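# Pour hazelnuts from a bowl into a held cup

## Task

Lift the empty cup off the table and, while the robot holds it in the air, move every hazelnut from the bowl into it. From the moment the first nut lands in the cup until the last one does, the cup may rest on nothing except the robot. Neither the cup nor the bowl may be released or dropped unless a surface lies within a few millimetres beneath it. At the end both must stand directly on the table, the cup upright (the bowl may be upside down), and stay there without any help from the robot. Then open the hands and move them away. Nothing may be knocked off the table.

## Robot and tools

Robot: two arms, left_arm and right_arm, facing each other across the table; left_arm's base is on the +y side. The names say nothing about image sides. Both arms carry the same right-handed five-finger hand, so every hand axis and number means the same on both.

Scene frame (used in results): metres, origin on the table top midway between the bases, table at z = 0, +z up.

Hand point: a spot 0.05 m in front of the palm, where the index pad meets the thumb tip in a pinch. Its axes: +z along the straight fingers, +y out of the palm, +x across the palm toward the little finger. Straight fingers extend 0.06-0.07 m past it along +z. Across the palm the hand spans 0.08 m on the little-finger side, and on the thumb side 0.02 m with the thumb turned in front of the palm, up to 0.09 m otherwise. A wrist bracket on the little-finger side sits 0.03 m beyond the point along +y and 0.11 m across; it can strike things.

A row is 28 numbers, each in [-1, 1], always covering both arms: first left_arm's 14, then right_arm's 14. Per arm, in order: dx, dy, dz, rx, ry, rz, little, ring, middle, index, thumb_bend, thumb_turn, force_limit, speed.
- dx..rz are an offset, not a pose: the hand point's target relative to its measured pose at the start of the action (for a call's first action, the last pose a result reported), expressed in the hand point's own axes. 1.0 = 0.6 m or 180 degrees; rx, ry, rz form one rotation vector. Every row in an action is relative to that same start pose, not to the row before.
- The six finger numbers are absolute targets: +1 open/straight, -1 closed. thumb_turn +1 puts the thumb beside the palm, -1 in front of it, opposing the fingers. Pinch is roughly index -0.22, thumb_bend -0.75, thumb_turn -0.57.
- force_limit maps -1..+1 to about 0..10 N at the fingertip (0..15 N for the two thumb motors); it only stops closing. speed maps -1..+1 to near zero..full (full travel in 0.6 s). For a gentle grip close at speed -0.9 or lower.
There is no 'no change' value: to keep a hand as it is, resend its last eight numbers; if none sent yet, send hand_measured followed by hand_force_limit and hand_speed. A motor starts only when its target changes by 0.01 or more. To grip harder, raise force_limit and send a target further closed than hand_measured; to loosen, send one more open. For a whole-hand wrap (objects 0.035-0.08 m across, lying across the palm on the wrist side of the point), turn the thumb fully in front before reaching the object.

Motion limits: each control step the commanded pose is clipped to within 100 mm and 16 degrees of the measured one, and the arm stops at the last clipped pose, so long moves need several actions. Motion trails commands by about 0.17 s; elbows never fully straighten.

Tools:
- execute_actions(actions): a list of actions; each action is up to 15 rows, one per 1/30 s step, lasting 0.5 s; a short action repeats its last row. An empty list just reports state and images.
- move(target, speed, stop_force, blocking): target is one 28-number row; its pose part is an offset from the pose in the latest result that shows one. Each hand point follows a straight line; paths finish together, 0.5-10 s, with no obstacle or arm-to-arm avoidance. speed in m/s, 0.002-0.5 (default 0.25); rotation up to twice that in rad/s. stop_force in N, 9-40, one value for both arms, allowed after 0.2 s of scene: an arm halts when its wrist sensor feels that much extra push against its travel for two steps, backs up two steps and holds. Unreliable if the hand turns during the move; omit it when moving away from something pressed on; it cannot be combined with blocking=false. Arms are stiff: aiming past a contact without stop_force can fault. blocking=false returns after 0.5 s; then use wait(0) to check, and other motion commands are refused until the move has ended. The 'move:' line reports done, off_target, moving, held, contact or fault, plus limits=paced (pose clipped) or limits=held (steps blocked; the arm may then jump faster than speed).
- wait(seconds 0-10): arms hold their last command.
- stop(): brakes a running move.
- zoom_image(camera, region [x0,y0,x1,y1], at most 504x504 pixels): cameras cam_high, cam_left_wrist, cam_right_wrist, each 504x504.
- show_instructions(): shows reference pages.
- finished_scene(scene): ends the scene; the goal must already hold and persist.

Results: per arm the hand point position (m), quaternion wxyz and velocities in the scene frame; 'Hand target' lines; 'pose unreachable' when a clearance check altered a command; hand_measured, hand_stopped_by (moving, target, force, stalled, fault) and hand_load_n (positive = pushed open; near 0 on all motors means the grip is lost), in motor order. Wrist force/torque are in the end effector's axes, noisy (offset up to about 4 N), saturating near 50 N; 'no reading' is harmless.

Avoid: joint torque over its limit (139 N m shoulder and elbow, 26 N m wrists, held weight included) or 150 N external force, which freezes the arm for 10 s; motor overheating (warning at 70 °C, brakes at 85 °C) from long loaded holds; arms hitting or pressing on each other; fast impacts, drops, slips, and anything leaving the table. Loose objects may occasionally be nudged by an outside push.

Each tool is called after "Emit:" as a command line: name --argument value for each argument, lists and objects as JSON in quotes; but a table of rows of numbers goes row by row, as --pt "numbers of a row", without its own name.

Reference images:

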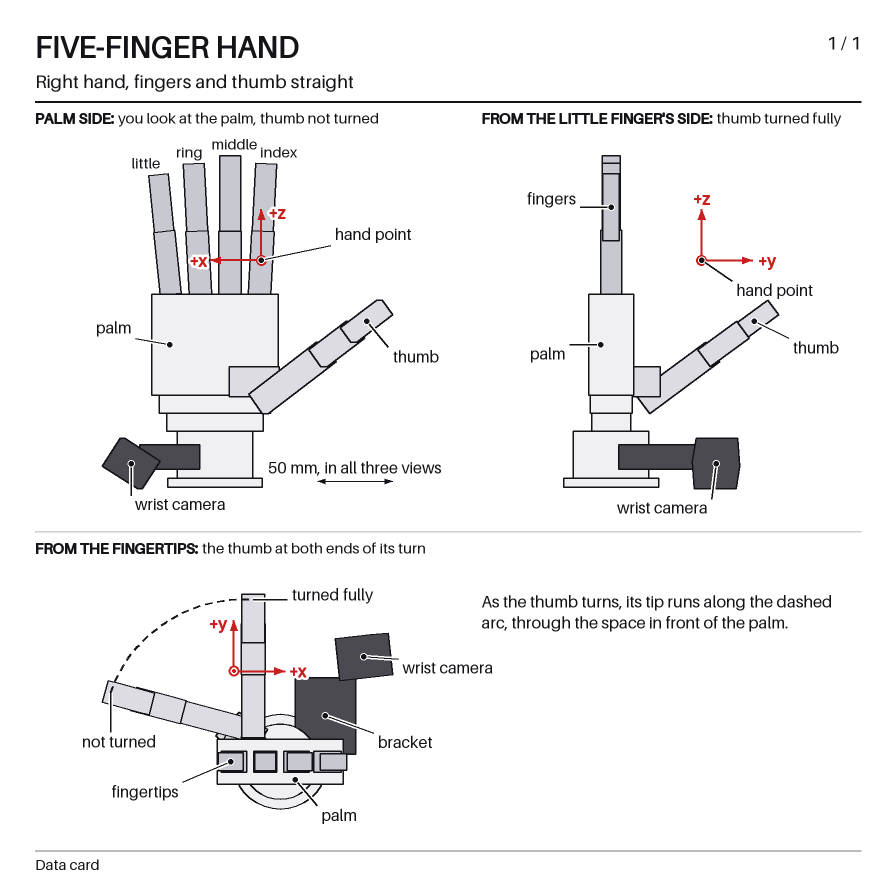

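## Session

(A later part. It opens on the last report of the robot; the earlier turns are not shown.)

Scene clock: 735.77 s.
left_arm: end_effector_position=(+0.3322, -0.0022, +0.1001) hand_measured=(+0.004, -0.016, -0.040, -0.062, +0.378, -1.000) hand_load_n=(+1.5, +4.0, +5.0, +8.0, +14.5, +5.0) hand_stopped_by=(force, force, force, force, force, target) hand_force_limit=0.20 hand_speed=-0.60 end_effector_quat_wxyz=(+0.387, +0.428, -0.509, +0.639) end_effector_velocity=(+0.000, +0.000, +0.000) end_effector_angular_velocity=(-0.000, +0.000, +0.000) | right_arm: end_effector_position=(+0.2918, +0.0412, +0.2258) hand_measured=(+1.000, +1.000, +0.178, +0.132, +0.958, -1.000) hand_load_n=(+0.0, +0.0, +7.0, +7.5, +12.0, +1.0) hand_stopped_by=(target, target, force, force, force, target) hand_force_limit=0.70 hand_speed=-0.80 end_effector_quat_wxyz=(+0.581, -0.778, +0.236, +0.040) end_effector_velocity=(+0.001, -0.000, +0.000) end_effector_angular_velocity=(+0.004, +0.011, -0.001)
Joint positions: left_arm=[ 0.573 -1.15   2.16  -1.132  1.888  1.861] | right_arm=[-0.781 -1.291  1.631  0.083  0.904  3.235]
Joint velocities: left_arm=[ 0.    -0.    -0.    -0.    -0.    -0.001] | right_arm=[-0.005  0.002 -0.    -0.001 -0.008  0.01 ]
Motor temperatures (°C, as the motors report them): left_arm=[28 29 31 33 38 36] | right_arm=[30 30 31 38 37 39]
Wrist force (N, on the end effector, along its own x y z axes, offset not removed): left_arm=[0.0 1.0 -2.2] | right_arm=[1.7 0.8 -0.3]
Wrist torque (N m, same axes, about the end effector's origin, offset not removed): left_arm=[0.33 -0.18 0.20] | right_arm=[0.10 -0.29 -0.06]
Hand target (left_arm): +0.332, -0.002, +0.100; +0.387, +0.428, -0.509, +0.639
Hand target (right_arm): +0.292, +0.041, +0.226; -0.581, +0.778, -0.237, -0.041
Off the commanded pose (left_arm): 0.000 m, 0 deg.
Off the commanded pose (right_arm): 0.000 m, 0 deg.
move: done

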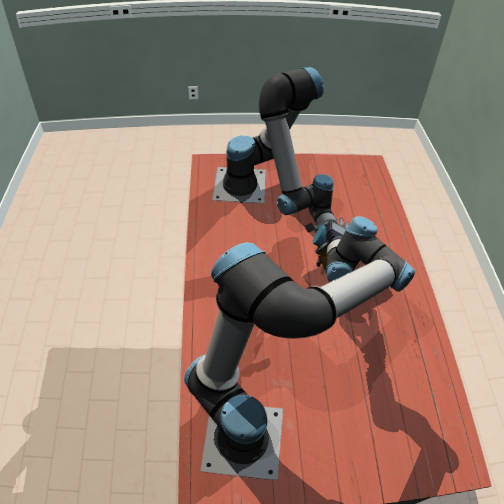

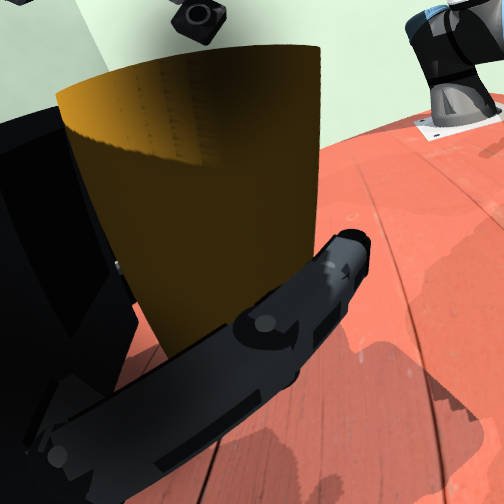

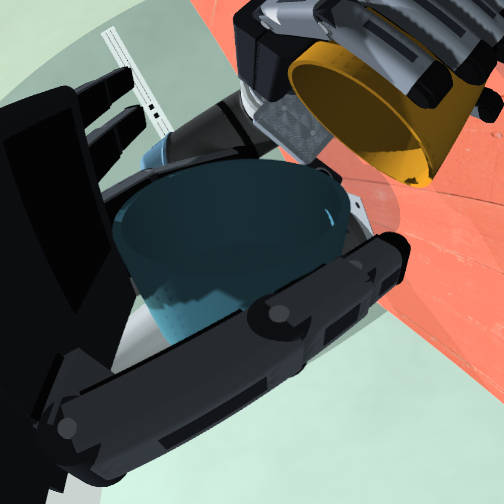

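Emit:
move --target '[0, 0, 0, 0, 0, 0, -0.6, -0.6, -0.6, -0.6, -0.6, -1, 0.2, -0.6, -0.1025, -0.0472, 0.0098, 0, 0.152, -0.4176, 1, 1, -0.6, -0.6, -0.6, -1, 0.7, -0.8]' --speed 0.3

Scene clock: 746.93 s.
left_arm: end_effector_position=(+0.3322, -0.0022, +0.1001) hand_measured=(+0.004, -0.016, -0.040, -0.062, +0.378, -1.000) hand_load_n=(+1.5, +4.0, +5.0, +8.0, +14.5, +5.0) hand_stopped_by=(force, force, force, force, force, target) hand_force_limit=0.20 hand_speed=-0.60 end_effector_quat_wxyz=(+0.387, +0.428, -0.509, +0.639) end_effector_velocity=(+0.001, +0.000, +0.000) end_effector_angular_velocity=(-0.000, -0.000, +0.001) | right_arm: end_effector_position=(+0.2505, +0.0727, +0.2696) hand_measured=(+1.000, +1.000, +0.178, +0.132, +0.958, -1.000) hand_load_n=(+0.0, +0.0, +7.0, +8.0, +11.5, +1.5) hand_stopped_by=(target, target, force, force, force, target) hand_force_limit=0.70 hand_speed=-0.80 end_effector_quat_wxyz=(-0.418, +0.748, +0.161, +0.490) end_effector_velocity=(-0.000, +0.000, -0.001) end_effector_angular_velocity=(-0.005, -0.010, -0.000)
Joint positions: left_arm=[ 0.573 -1.15   2.16  -1.132  1.888  1.861] | right_arm=[-0.271 -1.351  1.64  -0.114  1.794  2.104]
Joint velocities: left_arm=[ 0.001  0.    -0.    -0.     0.    -0.   ] | right_arm=[ 0.003  0.003  0.003 -0.007  0.005 -0.011]
Motor temperatures (°C, as the motors report them): left_arm=[28 29 31 33 38 36] | right_arm=[30 30 31 38 37 39]
Wrist force (N, on the end effector, along its own x y z axes, offset not removed): left_arm=[0.0 2.4 -4.4] | right_arm=[-1.4 -1.1 -0.8]
Wrist torque (N m, same axes, about the end effector's origin, offset not removed): left_arm=[0.83 -0.05 0.27] | right_arm=[-0.13 0.26 -0.09]
Hand target (left_arm): +0.332, -0.002, +0.100; +0.387, +0.428, -0.509, +0.639
Hand target (right_arm): +0.250, +0.073, +0.270; -0.417, +0.748, +0.161, +0.491
Off the commanded pose (left_arm): 0.000 m, 0 deg.
Off the commanded pose (right_arm): 0.000 m, 0 deg.
move: done

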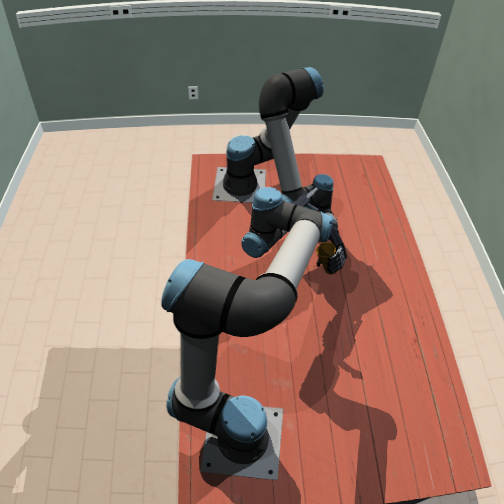

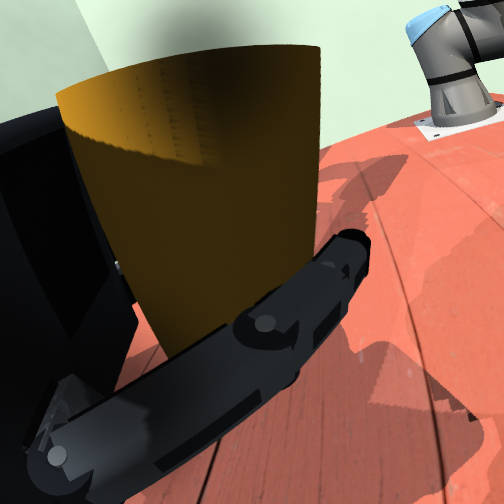

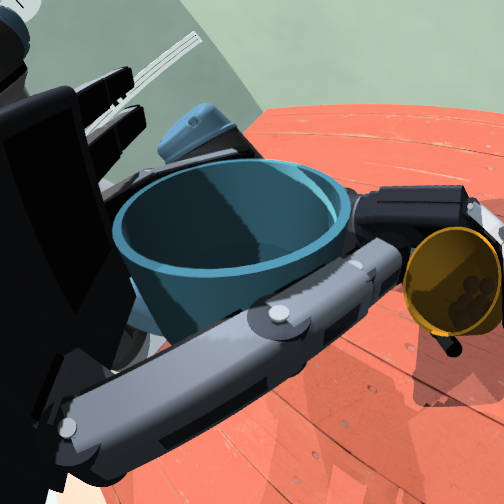

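Emit:
zoom_image --camera "cam_right_wrist" --region '[384, 210, 504, 350]'

Region (384, 210, 504, 350) of cam_right_wrist's 504x504 image, scaled by 3.600, with more detail than that image has; it fills the left 432 columns of this view, and the rest is white.

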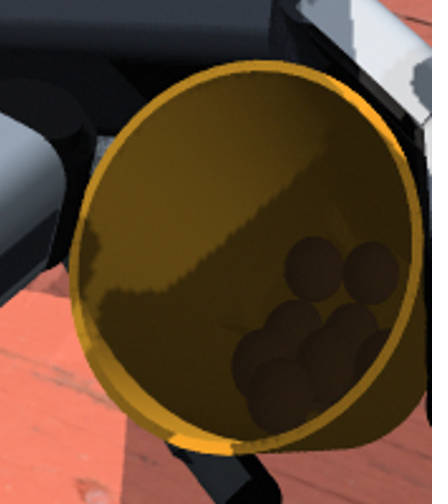

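Emit:
move --target '[-0.0322, -0.1731, -0.2173, 0.1374, -0.0602, -0.0944, -0.6, -0.6, -0.6, -0.6, -0.6, -1, 0.2, -0.6, 0.0514, 0.4941, -0.0214, -0.0279, 0.0638, -0.1531, 1, 1, -0.6, -0.6, -0.6, -1, 0.7, -0.8]' --speed 0.2

Scene clock: 781.47 s.
left_arm: end_effector_position=(+0.4150, +0.1435, +0.1001) hand_measured=(+0.004, -0.016, -0.040, -0.062, +0.378, -1.000) hand_load_n=(+1.5, +4.0, +5.0, +8.0, +14.5, +5.0) hand_stopped_by=(force, force, force, force, force, target) hand_force_limit=0.20 hand_speed=-0.60 end_effector_quat_wxyz=(+0.327, +0.628, -0.327, +0.627) end_effector_velocity=(+0.000, +0.001, +0.000) end_effector_angular_velocity=(-0.000, +0.002, +0.003) | right_arm: end_effector_position=(+0.4494, -0.1206, +0.1606) hand_measured=(+1.000, +1.000, +0.178, +0.132, +0.958, -1.000) hand_load_n=(+0.0, +0.0, +7.0, +8.0, +11.5, +1.5) hand_stopped_by=(target, target, force, force, force, target) hand_force_limit=0.70 hand_speed=-0.80 end_effector_quat_wxyz=(-0.270, +0.653, +0.271, +0.654) end_effector_velocity=(+0.002, -0.001, -0.002) end_effector_angular_velocity=(-0.001, -0.003, +0.002)
Joint positions: left_arm=[ 0.719 -1.319  2.385 -1.065  1.58   1.57 ] | right_arm=[-0.834 -1.372  2.198 -0.825  1.367  1.57 ]
Joint velocities: left_arm=[ 0.    -0.002  0.001  0.002 -0.002 -0.002] | right_arm=[-0.006  0.005  0.003 -0.009 -0.008 -0.002]
Motor temperatures (°C, as the motors report them): left_arm=[28 29 31 33 38 36] | right_arm=[30 30 31 38 37 39]
Wrist force (N, on the end effector, along its own x y z axes, offset not removed): left_arm=[0.3 1.1 -0.9] | right_arm=[1.4 -3.0 -0.3]
Wrist torque (N m, same axes, about the end effector's origin, offset not removed): left_arm=[0.27 -0.24 0.29] | right_arm=[-0.35 -0.36 -0.03]
Hand target (left_arm): +0.415, +0.144, +0.100; +0.327, +0.628, -0.327, +0.627
Hand target (right_arm): +0.450, -0.121, +0.161; -0.270, +0.653, +0.271, +0.654
Off the commanded pose (left_arm): 0.000 m, 0 deg.
Off the commanded pose (right_arm): 0.001 m, 0 deg.
move: done

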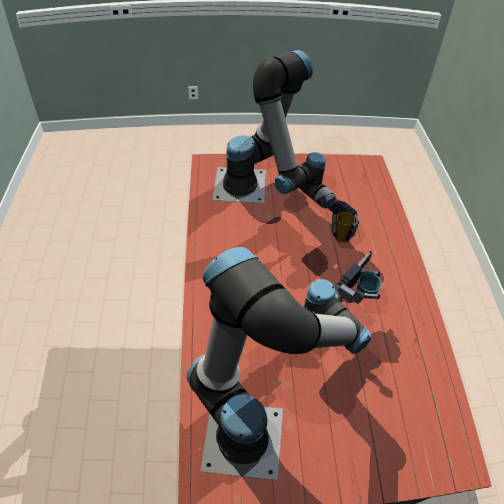

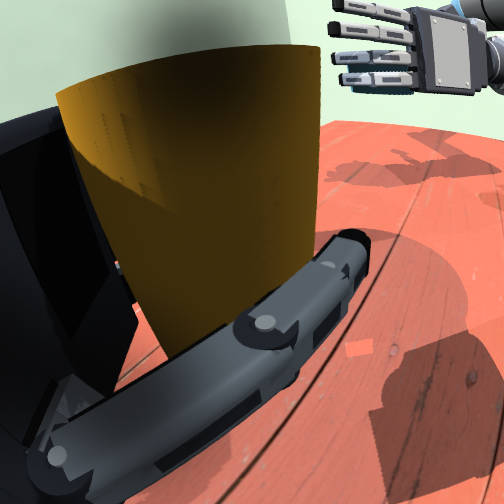

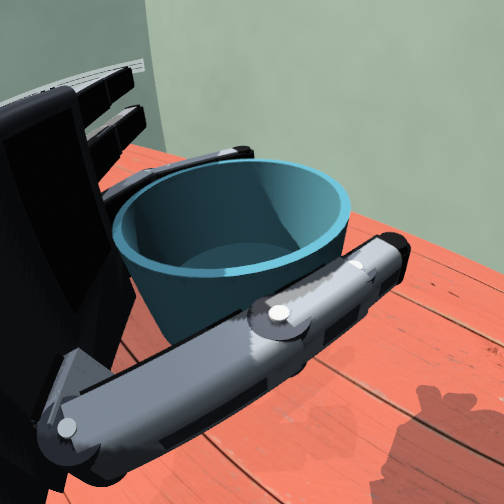

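Emit:
zoom_image --camera "cam_high" --region '[180, 150, 450, 340]'

Emit:
zoom_image --camera "cam_high" --region '[250, 190, 410, 310]'

Region (180, 150, 450, 340) of cam_high's 504x504 image, scaled by 1.867, with more detail than that image has; it fills the top 355 rows of this view, and the rest is white.

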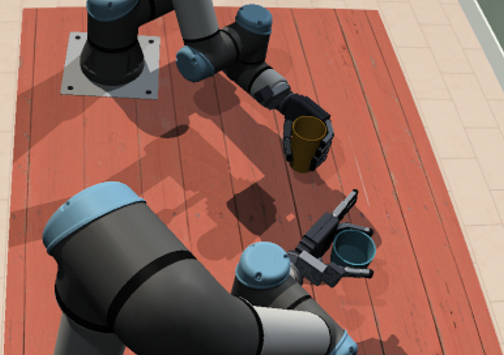

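Region (250, 190, 410, 310) of cam_high's 504x504 image, scaled by 3.150, with more detail than that image has; it fills the top 378 rows of this view, and the rest is white.

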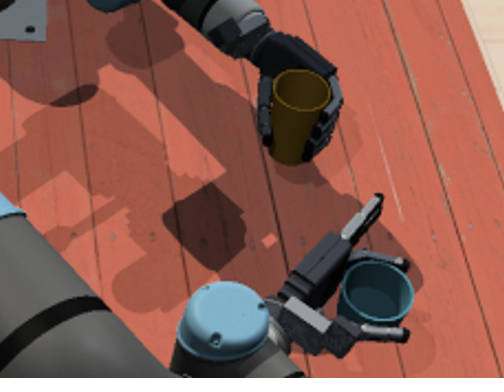

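Emit:
move --target '[-0.1085, 0, 0, 0, 0, 0, -0.6, -0.6, -0.6, -0.6, -0.6, -1, 0.2, -0.6, -0.2305, 0, 0, 0, 0, 0, 1, 1, -0.6, -0.6, -0.6, -1, 0.7, -0.8]' --speed 0.15

Emit:
move --target '[-0.0095, 0, 0, 0, 0, 0, -0.6, -0.6, -0.6, -0.6, -0.6, -1, 0.2, -0.6, -0.0095, 0, 0, 0, 0, 0, 1, 1, -0.6, -0.6, -0.6, -1, 0.7, -0.8]' --speed 0.005 --stop_force 9

Scene clock: 795.13 s.
left_arm: end_effector_position=(+0.4150, +0.1436, +0.0351) hand_measured=(+0.004, -0.016, -0.040, -0.062, +0.378, -1.000) hand_load_n=(+1.5, +4.0, +5.0, +8.0, +14.5, +5.0) hand_stopped_by=(force, force, force, force, force, target) hand_force_limit=0.20 hand_speed=-0.60 end_effector_quat_wxyz=(+0.327, +0.628, -0.327, +0.626) end_effector_velocity=(+0.000, +0.001, -0.001) end_effector_angular_velocity=(+0.001, +0.000, +0.001) | right_arm: end_effector_position=(+0.4494, -0.1210, +0.0226) hand_measured=(+1.000, +1.000, +0.178, +0.132, +0.958, -1.000) hand_load_n=(+0.0, +0.0, +7.0, +8.0, +11.5, +1.5) hand_stopped_by=(target, target, force, force, force, target) hand_force_limit=0.70 hand_speed=-0.80 end_effector_quat_wxyz=(-0.270, +0.653, +0.271, +0.654) end_effector_velocity=(+0.000, +0.001, -0.001) end_effector_angular_velocity=(+0.002, -0.003, +0.001)
Joint positions: left_arm=[ 0.719 -1.111  2.406 -1.293  1.581  1.57 ] | right_arm=[-0.835 -1.019  2.261 -1.242  1.366  1.57 ]
Joint velocities: left_arm=[ 0.001  0.004  0.001 -0.004 -0.     0.   ] | right_arm=[ 0.002  0.008 -0.002 -0.009  0.    -0.   ]
Motor temperatures (°C, as the motors report them): left_arm=[28 29 31 33 38 36] | right_arm=[30 30 31 38 37 39]
Wrist force (N, on the end effector, along its own x y z axes, offset not removed): left_arm=[-1.1 -0.3 -3.8] | right_arm=[-0.8 0.4 -1.1]
Wrist torque (N m, same axes, about the end effector's origin, offset not removed): left_arm=[0.37 -0.06 0.13] | right_arm=[0.09 -0.16 0.09]
Hand target (left_arm): +0.415, +0.143, +0.035; +0.327, +0.628, -0.327, +0.627
Hand target (right_arm): +0.449, -0.121, +0.022; -0.270, +0.653, +0.271, +0.654
Off the commanded pose (left_arm): 0.000 m, 0 deg.
Off the commanded pose (right_arm): 0.000 m, 0 deg.
move: done

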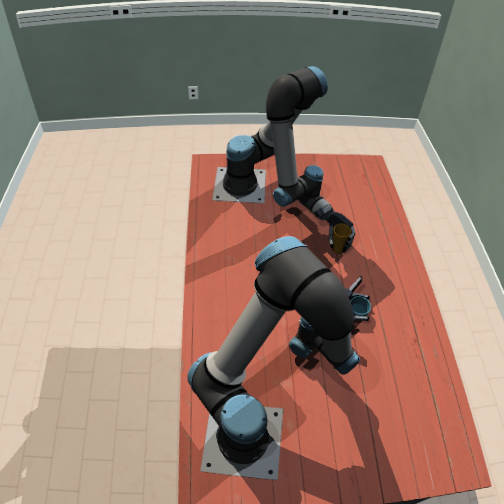

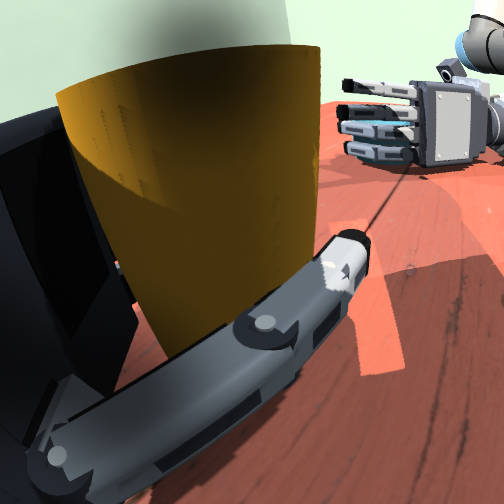

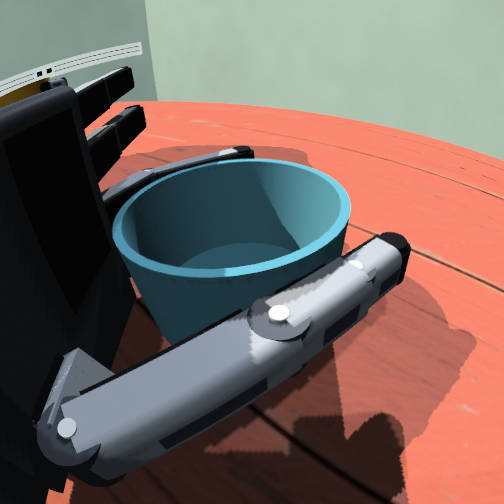

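Scene clock: 796.63 s.
left_arm: end_effector_position=(+0.4150, +0.1435, +0.0298) hand_measured=(+0.004, -0.016, -0.040, -0.062, +0.378, -1.000) hand_load_n=(+3.5, +5.5, +5.5, +7.0, +15.0, +2.0) hand_stopped_by=(force, force, force, force, force, target) hand_force_limit=0.20 hand_speed=-0.60 end_effector_quat_wxyz=(+0.327, +0.628, -0.327, +0.627) end_effector_velocity=(-0.000, -0.000, +0.001) end_effector_angular_velocity=(+0.001, +0.000, -0.002) | right_arm: end_effector_position=(+0.4494, -0.1210, +0.0170) hand_measured=(+1.000, +1.000, +0.178, +0.132, +0.958, -1.000) hand_load_n=(+0.0, +0.0, +7.0, +7.5, +12.0, +0.5) hand_stopped_by=(target, target, force, force, force, target) hand_force_limit=0.70 hand_speed=-0.80 end_effector_quat_wxyz=(-0.270, +0.653, +0.271, +0.654) end_effector_velocity=(+0.000, -0.001, -0.000) end_effector_angular_velocity=(-0.000, -0.001, -0.001)
Joint positions: left_arm=[ 0.719 -1.093  2.406 -1.312  1.581  1.57 ] | right_arm=[-0.835 -1.002  2.26  -1.258  1.366  1.57 ]
Joint velocities: left_arm=[-0.    -0.003 -0.001  0.004  0.002  0.   ] | right_arm=[-0.001  0.001  0.    -0.001  0.    -0.001]
Motor temperatures (°C, as the motors report them): left_arm=[28 29 31 33 38 36] | right_arm=[30 30 31 38 37 39]
Wrist force (N, on the end effector, along its own x y z axes, offset not removed): left_arm=[10.0 -0.6 1.9] | right_arm=[3.4 -0.1 0.9]
Wrist torque (N m, same axes, about the end effector's origin, offset not removed): left_arm=[0.25 -0.47 0.30] | right_arm=[-0.03 -0.26 0.10]
Hand target (left_arm): +0.415, +0.144, +0.030; +0.327, +0.628, -0.327, +0.627
Hand target (right_arm): +0.449, -0.121, +0.017; -0.270, +0.653, +0.271, +0.654
Off the commanded pose (left_arm): 0.000 m, 0 deg.
Off the commanded pose (right_arm): 0.000 m, 0 deg.
move: contact (left_arm)

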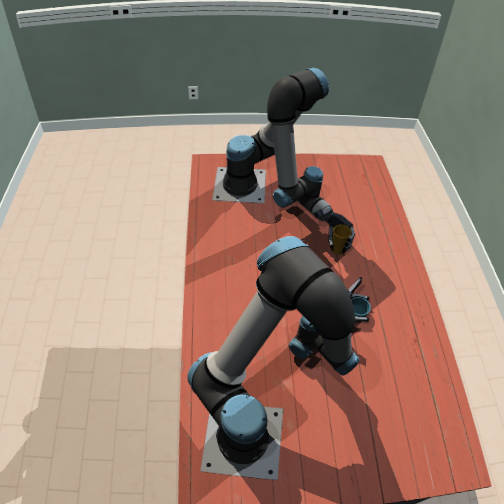

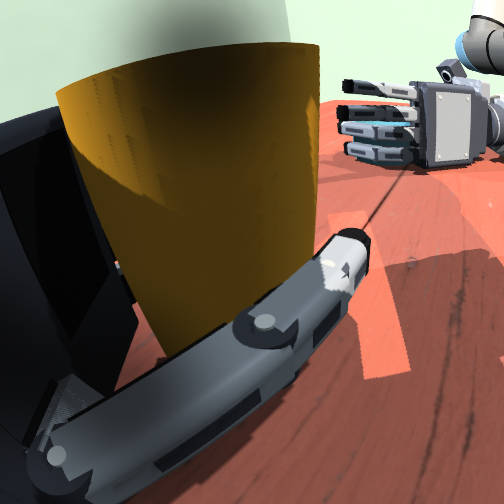

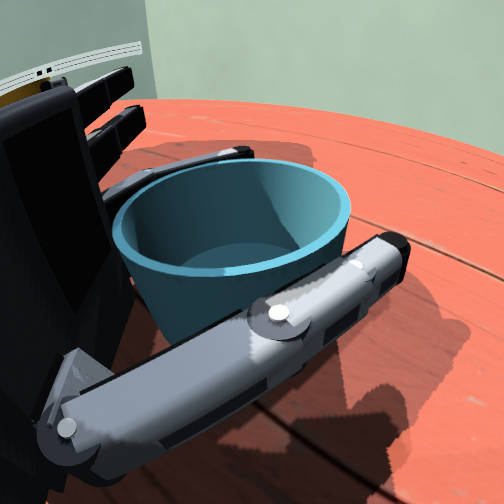

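Emit:
move --target '[0, 0, 0, 0, 0, 0, 1, 1, 1, 1, 1, -1, 0.2, 0.0, 0, 0, 0, 0, 0, 0, 1, 1, 1, 1, 1, -1, 0.7, 0.0]' --speed 0.05

Emit:
move --target '[0.02, -0.04, -0.13, 0, 0, 0, 1, 1, 1, 1, 1, -1, 0.2, 0.0, 0.03, -0.015, -0.12, 0, 0, 0, 1, 1, 1, 1, 1, -1, 0.7, 0.0]' --speed 0.1

Scene clock: 802.20 s.
left_arm: end_effector_position=(+0.4150, +0.1435, +0.0298) hand_measured=(+1.000, +1.000, +1.000, +1.000, +1.000, -1.000) hand_load_n=(+0.0, +0.0, +0.0, +0.0, +0.0, +0.0) hand_stopped_by=(target, target, target, target, target, target) hand_force_limit=0.20 hand_speed=0.00 end_effector_quat_wxyz=(+0.327, +0.628, -0.327, +0.627) end_effector_velocity=(+0.001, +0.001, -0.000) end_effector_angular_velocity=(+0.000, -0.000, +0.002) | right_arm: end_effector_position=(+0.4494, -0.1210, +0.0170) hand_measured=(+1.000, +1.000, +1.000, +1.000, +1.000, -1.000) hand_load_n=(+0.0, +0.0, +0.0, +0.0, +0.0, +0.0) hand_stopped_by=(target, target, target, target, target, target) hand_force_limit=0.70 hand_speed=0.00 end_effector_quat_wxyz=(-0.270, +0.653, +0.271, +0.654) end_effector_velocity=(-0.000, +0.001, +0.000) end_effector_angular_velocity=(+0.001, +0.000, +0.001)
Joint positions: left_arm=[ 0.719 -1.093  2.406 -1.312  1.581  1.57 ] | right_arm=[-0.835 -1.002  2.26  -1.258  1.366  1.57 ]
Joint velocities: left_arm=[ 0.002  0.     0.    -0.    -0.     0.   ] | right_arm=[ 0.001 -0.     0.    -0.    -0.     0.001]
Motor temperatures (°C, as the motors report them): left_arm=[28 29 31 33 38 36] | right_arm=[30 30 31 38 37 39]
Wrist force (N, on the end effector, along its own x y z axes, offset not removed): left_arm=[0.4 0.3 -0.6] | right_arm=[-0.5 1.5 -0.9]
Wrist torque (N m, same axes, about the end effector's origin, offset not removed): left_arm=[0.17 -0.23 0.21] | right_arm=[0.31 0.13 0.08]
Hand target (left_arm): +0.415, +0.144, +0.030; +0.327, +0.628, -0.327, +0.627
Hand target (right_arm): +0.449, -0.121, +0.017; -0.270, +0.653, +0.271, +0.654
Off the commanded pose (left_arm): 0.000 m, 0 deg.
Off the commanded pose (right_arm): 0.000 m, 0 deg.
move: done

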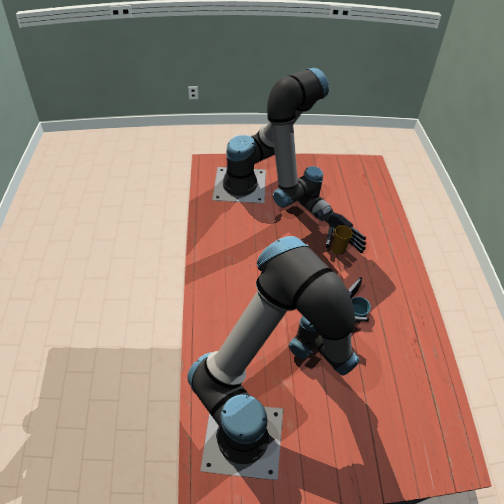

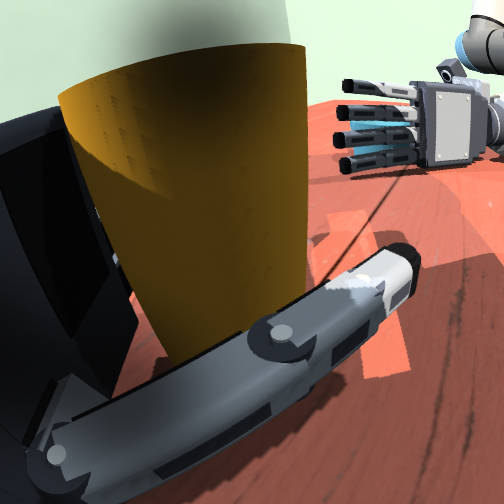

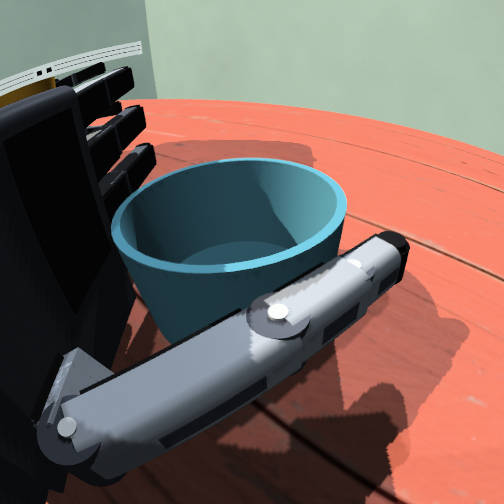

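Scene clock: 803.50 s.
left_arm: end_effector_position=(+0.3899, +0.2209, +0.0417) hand_measured=(+1.000, +1.000, +1.000, +1.000, +1.000, -1.000) hand_load_n=(+0.0, +0.0, +0.0, +0.0, +0.0, +0.0) hand_stopped_by=(target, target, target, target, target, target) hand_force_limit=0.20 hand_speed=0.00 end_effector_quat_wxyz=(+0.327, +0.628, -0.327, +0.627) end_effector_velocity=(-0.000, +0.002, +0.001) end_effector_angular_velocity=(-0.000, -0.001, +0.000) | right_arm: end_effector_position=(+0.3921, -0.1652, +0.0350) hand_measured=(+1.000, +1.000, +1.000, +1.000, +1.000, -1.000) hand_load_n=(+0.0, +0.0, +0.0, +0.0, +0.0, +0.0) hand_stopped_by=(target, target, target, target, target, target) hand_force_limit=0.70 hand_speed=0.00 end_effector_quat_wxyz=(-0.270, +0.653, +0.271, +0.654) end_effector_velocity=(-0.002, -0.001, +0.000) end_effector_angular_velocity=(-0.000, +0.001, +0.000)
Joint positions: left_arm=[ 0.827 -1.191  2.567 -1.374  1.689  1.57 ] | right_arm=[-0.855 -1.128  2.46  -1.332  1.346  1.57 ]
Joint velocities: left_arm=[ 0.006 -0.004  0.003 -0.     0.006  0.   ] | right_arm=[-0.001 -0.004  0.006 -0.001 -0.002  0.   ]
Motor temperatures (°C, as the motors report them): left_arm=[28 29 31 33 38 36] | right_arm=[30 30 31 38 37 39]
Wrist force (N, on the end effector, along its own x y z axes, offset not removed): left_arm=[-2.5 2.2 -1.7] | right_arm=[-0.6 0.3 2.4]
Wrist torque (N m, same axes, about the end effector's origin, offset not removed): left_arm=[0.56 0.30 0.06] | right_arm=[0.07 -0.13 -0.16]
Hand target (left_arm): +0.390, +0.221, +0.042; +0.327, +0.628, -0.327, +0.626
Hand target (right_arm): +0.392, -0.165, +0.035; -0.270, +0.653, +0.271, +0.654
Off the commanded pose (left_arm): 0.000 m, 0 deg.
Off the commanded pose (right_arm): 0.000 m, 0 deg.
move: done

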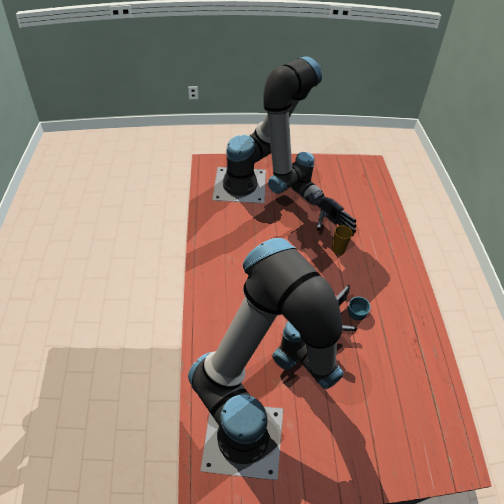

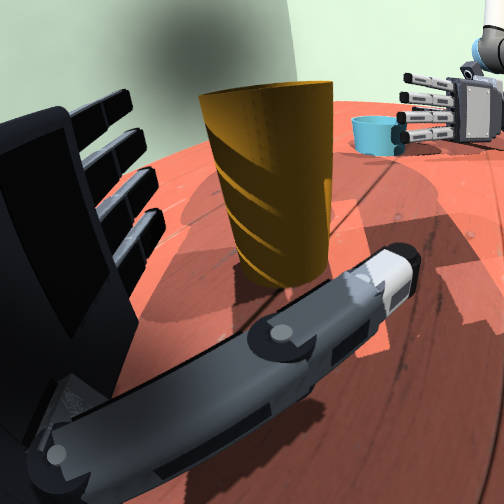

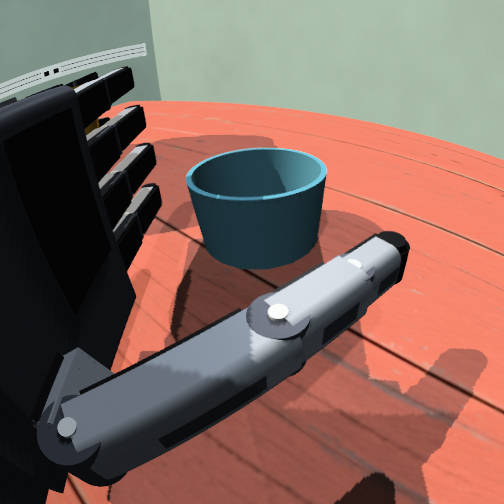

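Both objects are standing. Now I'll move both hands up and clear.

Emit:
move --target '[0.33, 0, 0, 0, 0, 0, 1, 1, 1, 1, 1, -1, 0.2, 0.0, 0.3, 0, 0, 0, 0, 0, 1, 1, 1, 1, 1, -1, 0.7, 0.0]' --speed 0.25

Scene clock: 807.03 s.
left_arm: end_effector_position=(+0.3897, +0.2208, +0.2391) hand_measured=(+1.000, +1.000, +1.000, +1.000, +1.000, -1.000) hand_load_n=(+0.0, +0.0, +0.0, +0.0, +0.0, +0.0) hand_stopped_by=(target, target, target, target, target, target) hand_force_limit=0.20 hand_speed=0.00 end_effector_quat_wxyz=(+0.327, +0.627, -0.327, +0.627) end_effector_velocity=(+0.000, -0.000, +0.002) end_effector_angular_velocity=(+0.006, +0.003, +0.002) | right_arm: end_effector_position=(+0.3921, -0.1648, +0.2146) hand_measured=(+1.000, +1.000, +1.000, +1.000, +1.000, -1.000) hand_load_n=(+0.0, +0.0, +0.0, +0.0, +0.0, +0.0) hand_stopped_by=(target, target, target, target, target, target) hand_force_limit=0.70 hand_speed=0.00 end_effector_quat_wxyz=(-0.270, +0.653, +0.271, +0.654) end_effector_velocity=(+0.001, -0.000, +0.003) end_effector_angular_velocity=(-0.001, +0.003, -0.001)
Joint positions: left_arm=[ 0.827 -1.809  2.362 -0.552  1.688  1.57 ] | right_arm=[-0.854 -1.651  2.314 -0.663  1.347  1.57 ]
Joint velocities: left_arm=[-0.002 -0.004 -0.009  0.021 -0.003  0.002] | right_arm=[-0.002 -0.006 -0.006  0.016 -0.     0.   ]
Motor temperatures (°C, as the motors report them): left_arm=[28 29 31 33 38 36] | right_arm=[30 30 31 38 37 39]
Wrist force (N, on the end effector, along its own x y z axes, offset not removed): left_arm=[-0.3 1.0 -3.1] | right_arm=[-0.4 0.3 -1.4]
Wrist torque (N m, same axes, about the end effector's origin, offset not removed): left_arm=[0.41 -0.01 0.17] | right_arm=[0.10 0.07 -0.04]
Hand target (left_arm): +0.390, +0.221, +0.239; +0.327, +0.628, -0.327, +0.627
Hand target (right_arm): +0.392, -0.165, +0.215; -0.270, +0.653, +0.271, +0.654
Off the commanded pose (left_arm): 0.001 m, 0 deg.
Off the commanded pose (right_arm): 0.000 m, 0 deg.
move: done

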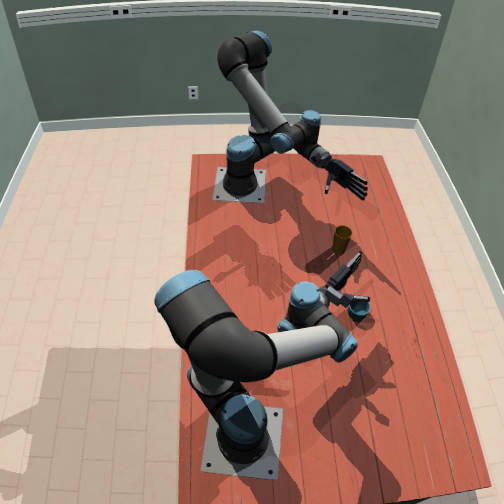

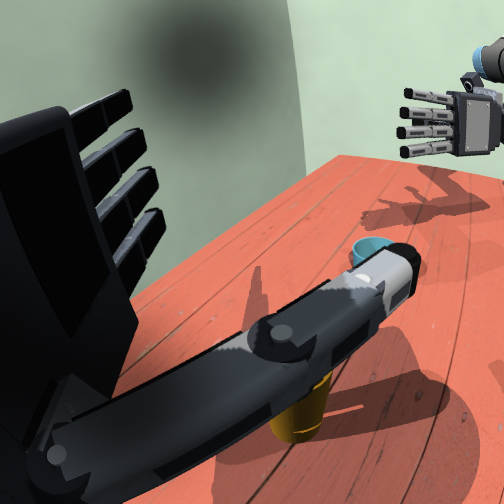

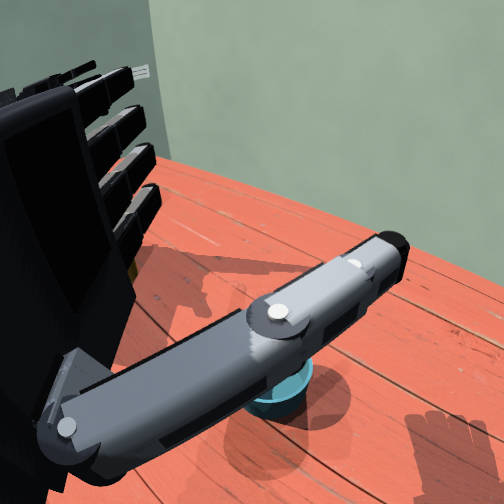

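Emit:
finished_scene --scene 1

The scene is finished: the task was done.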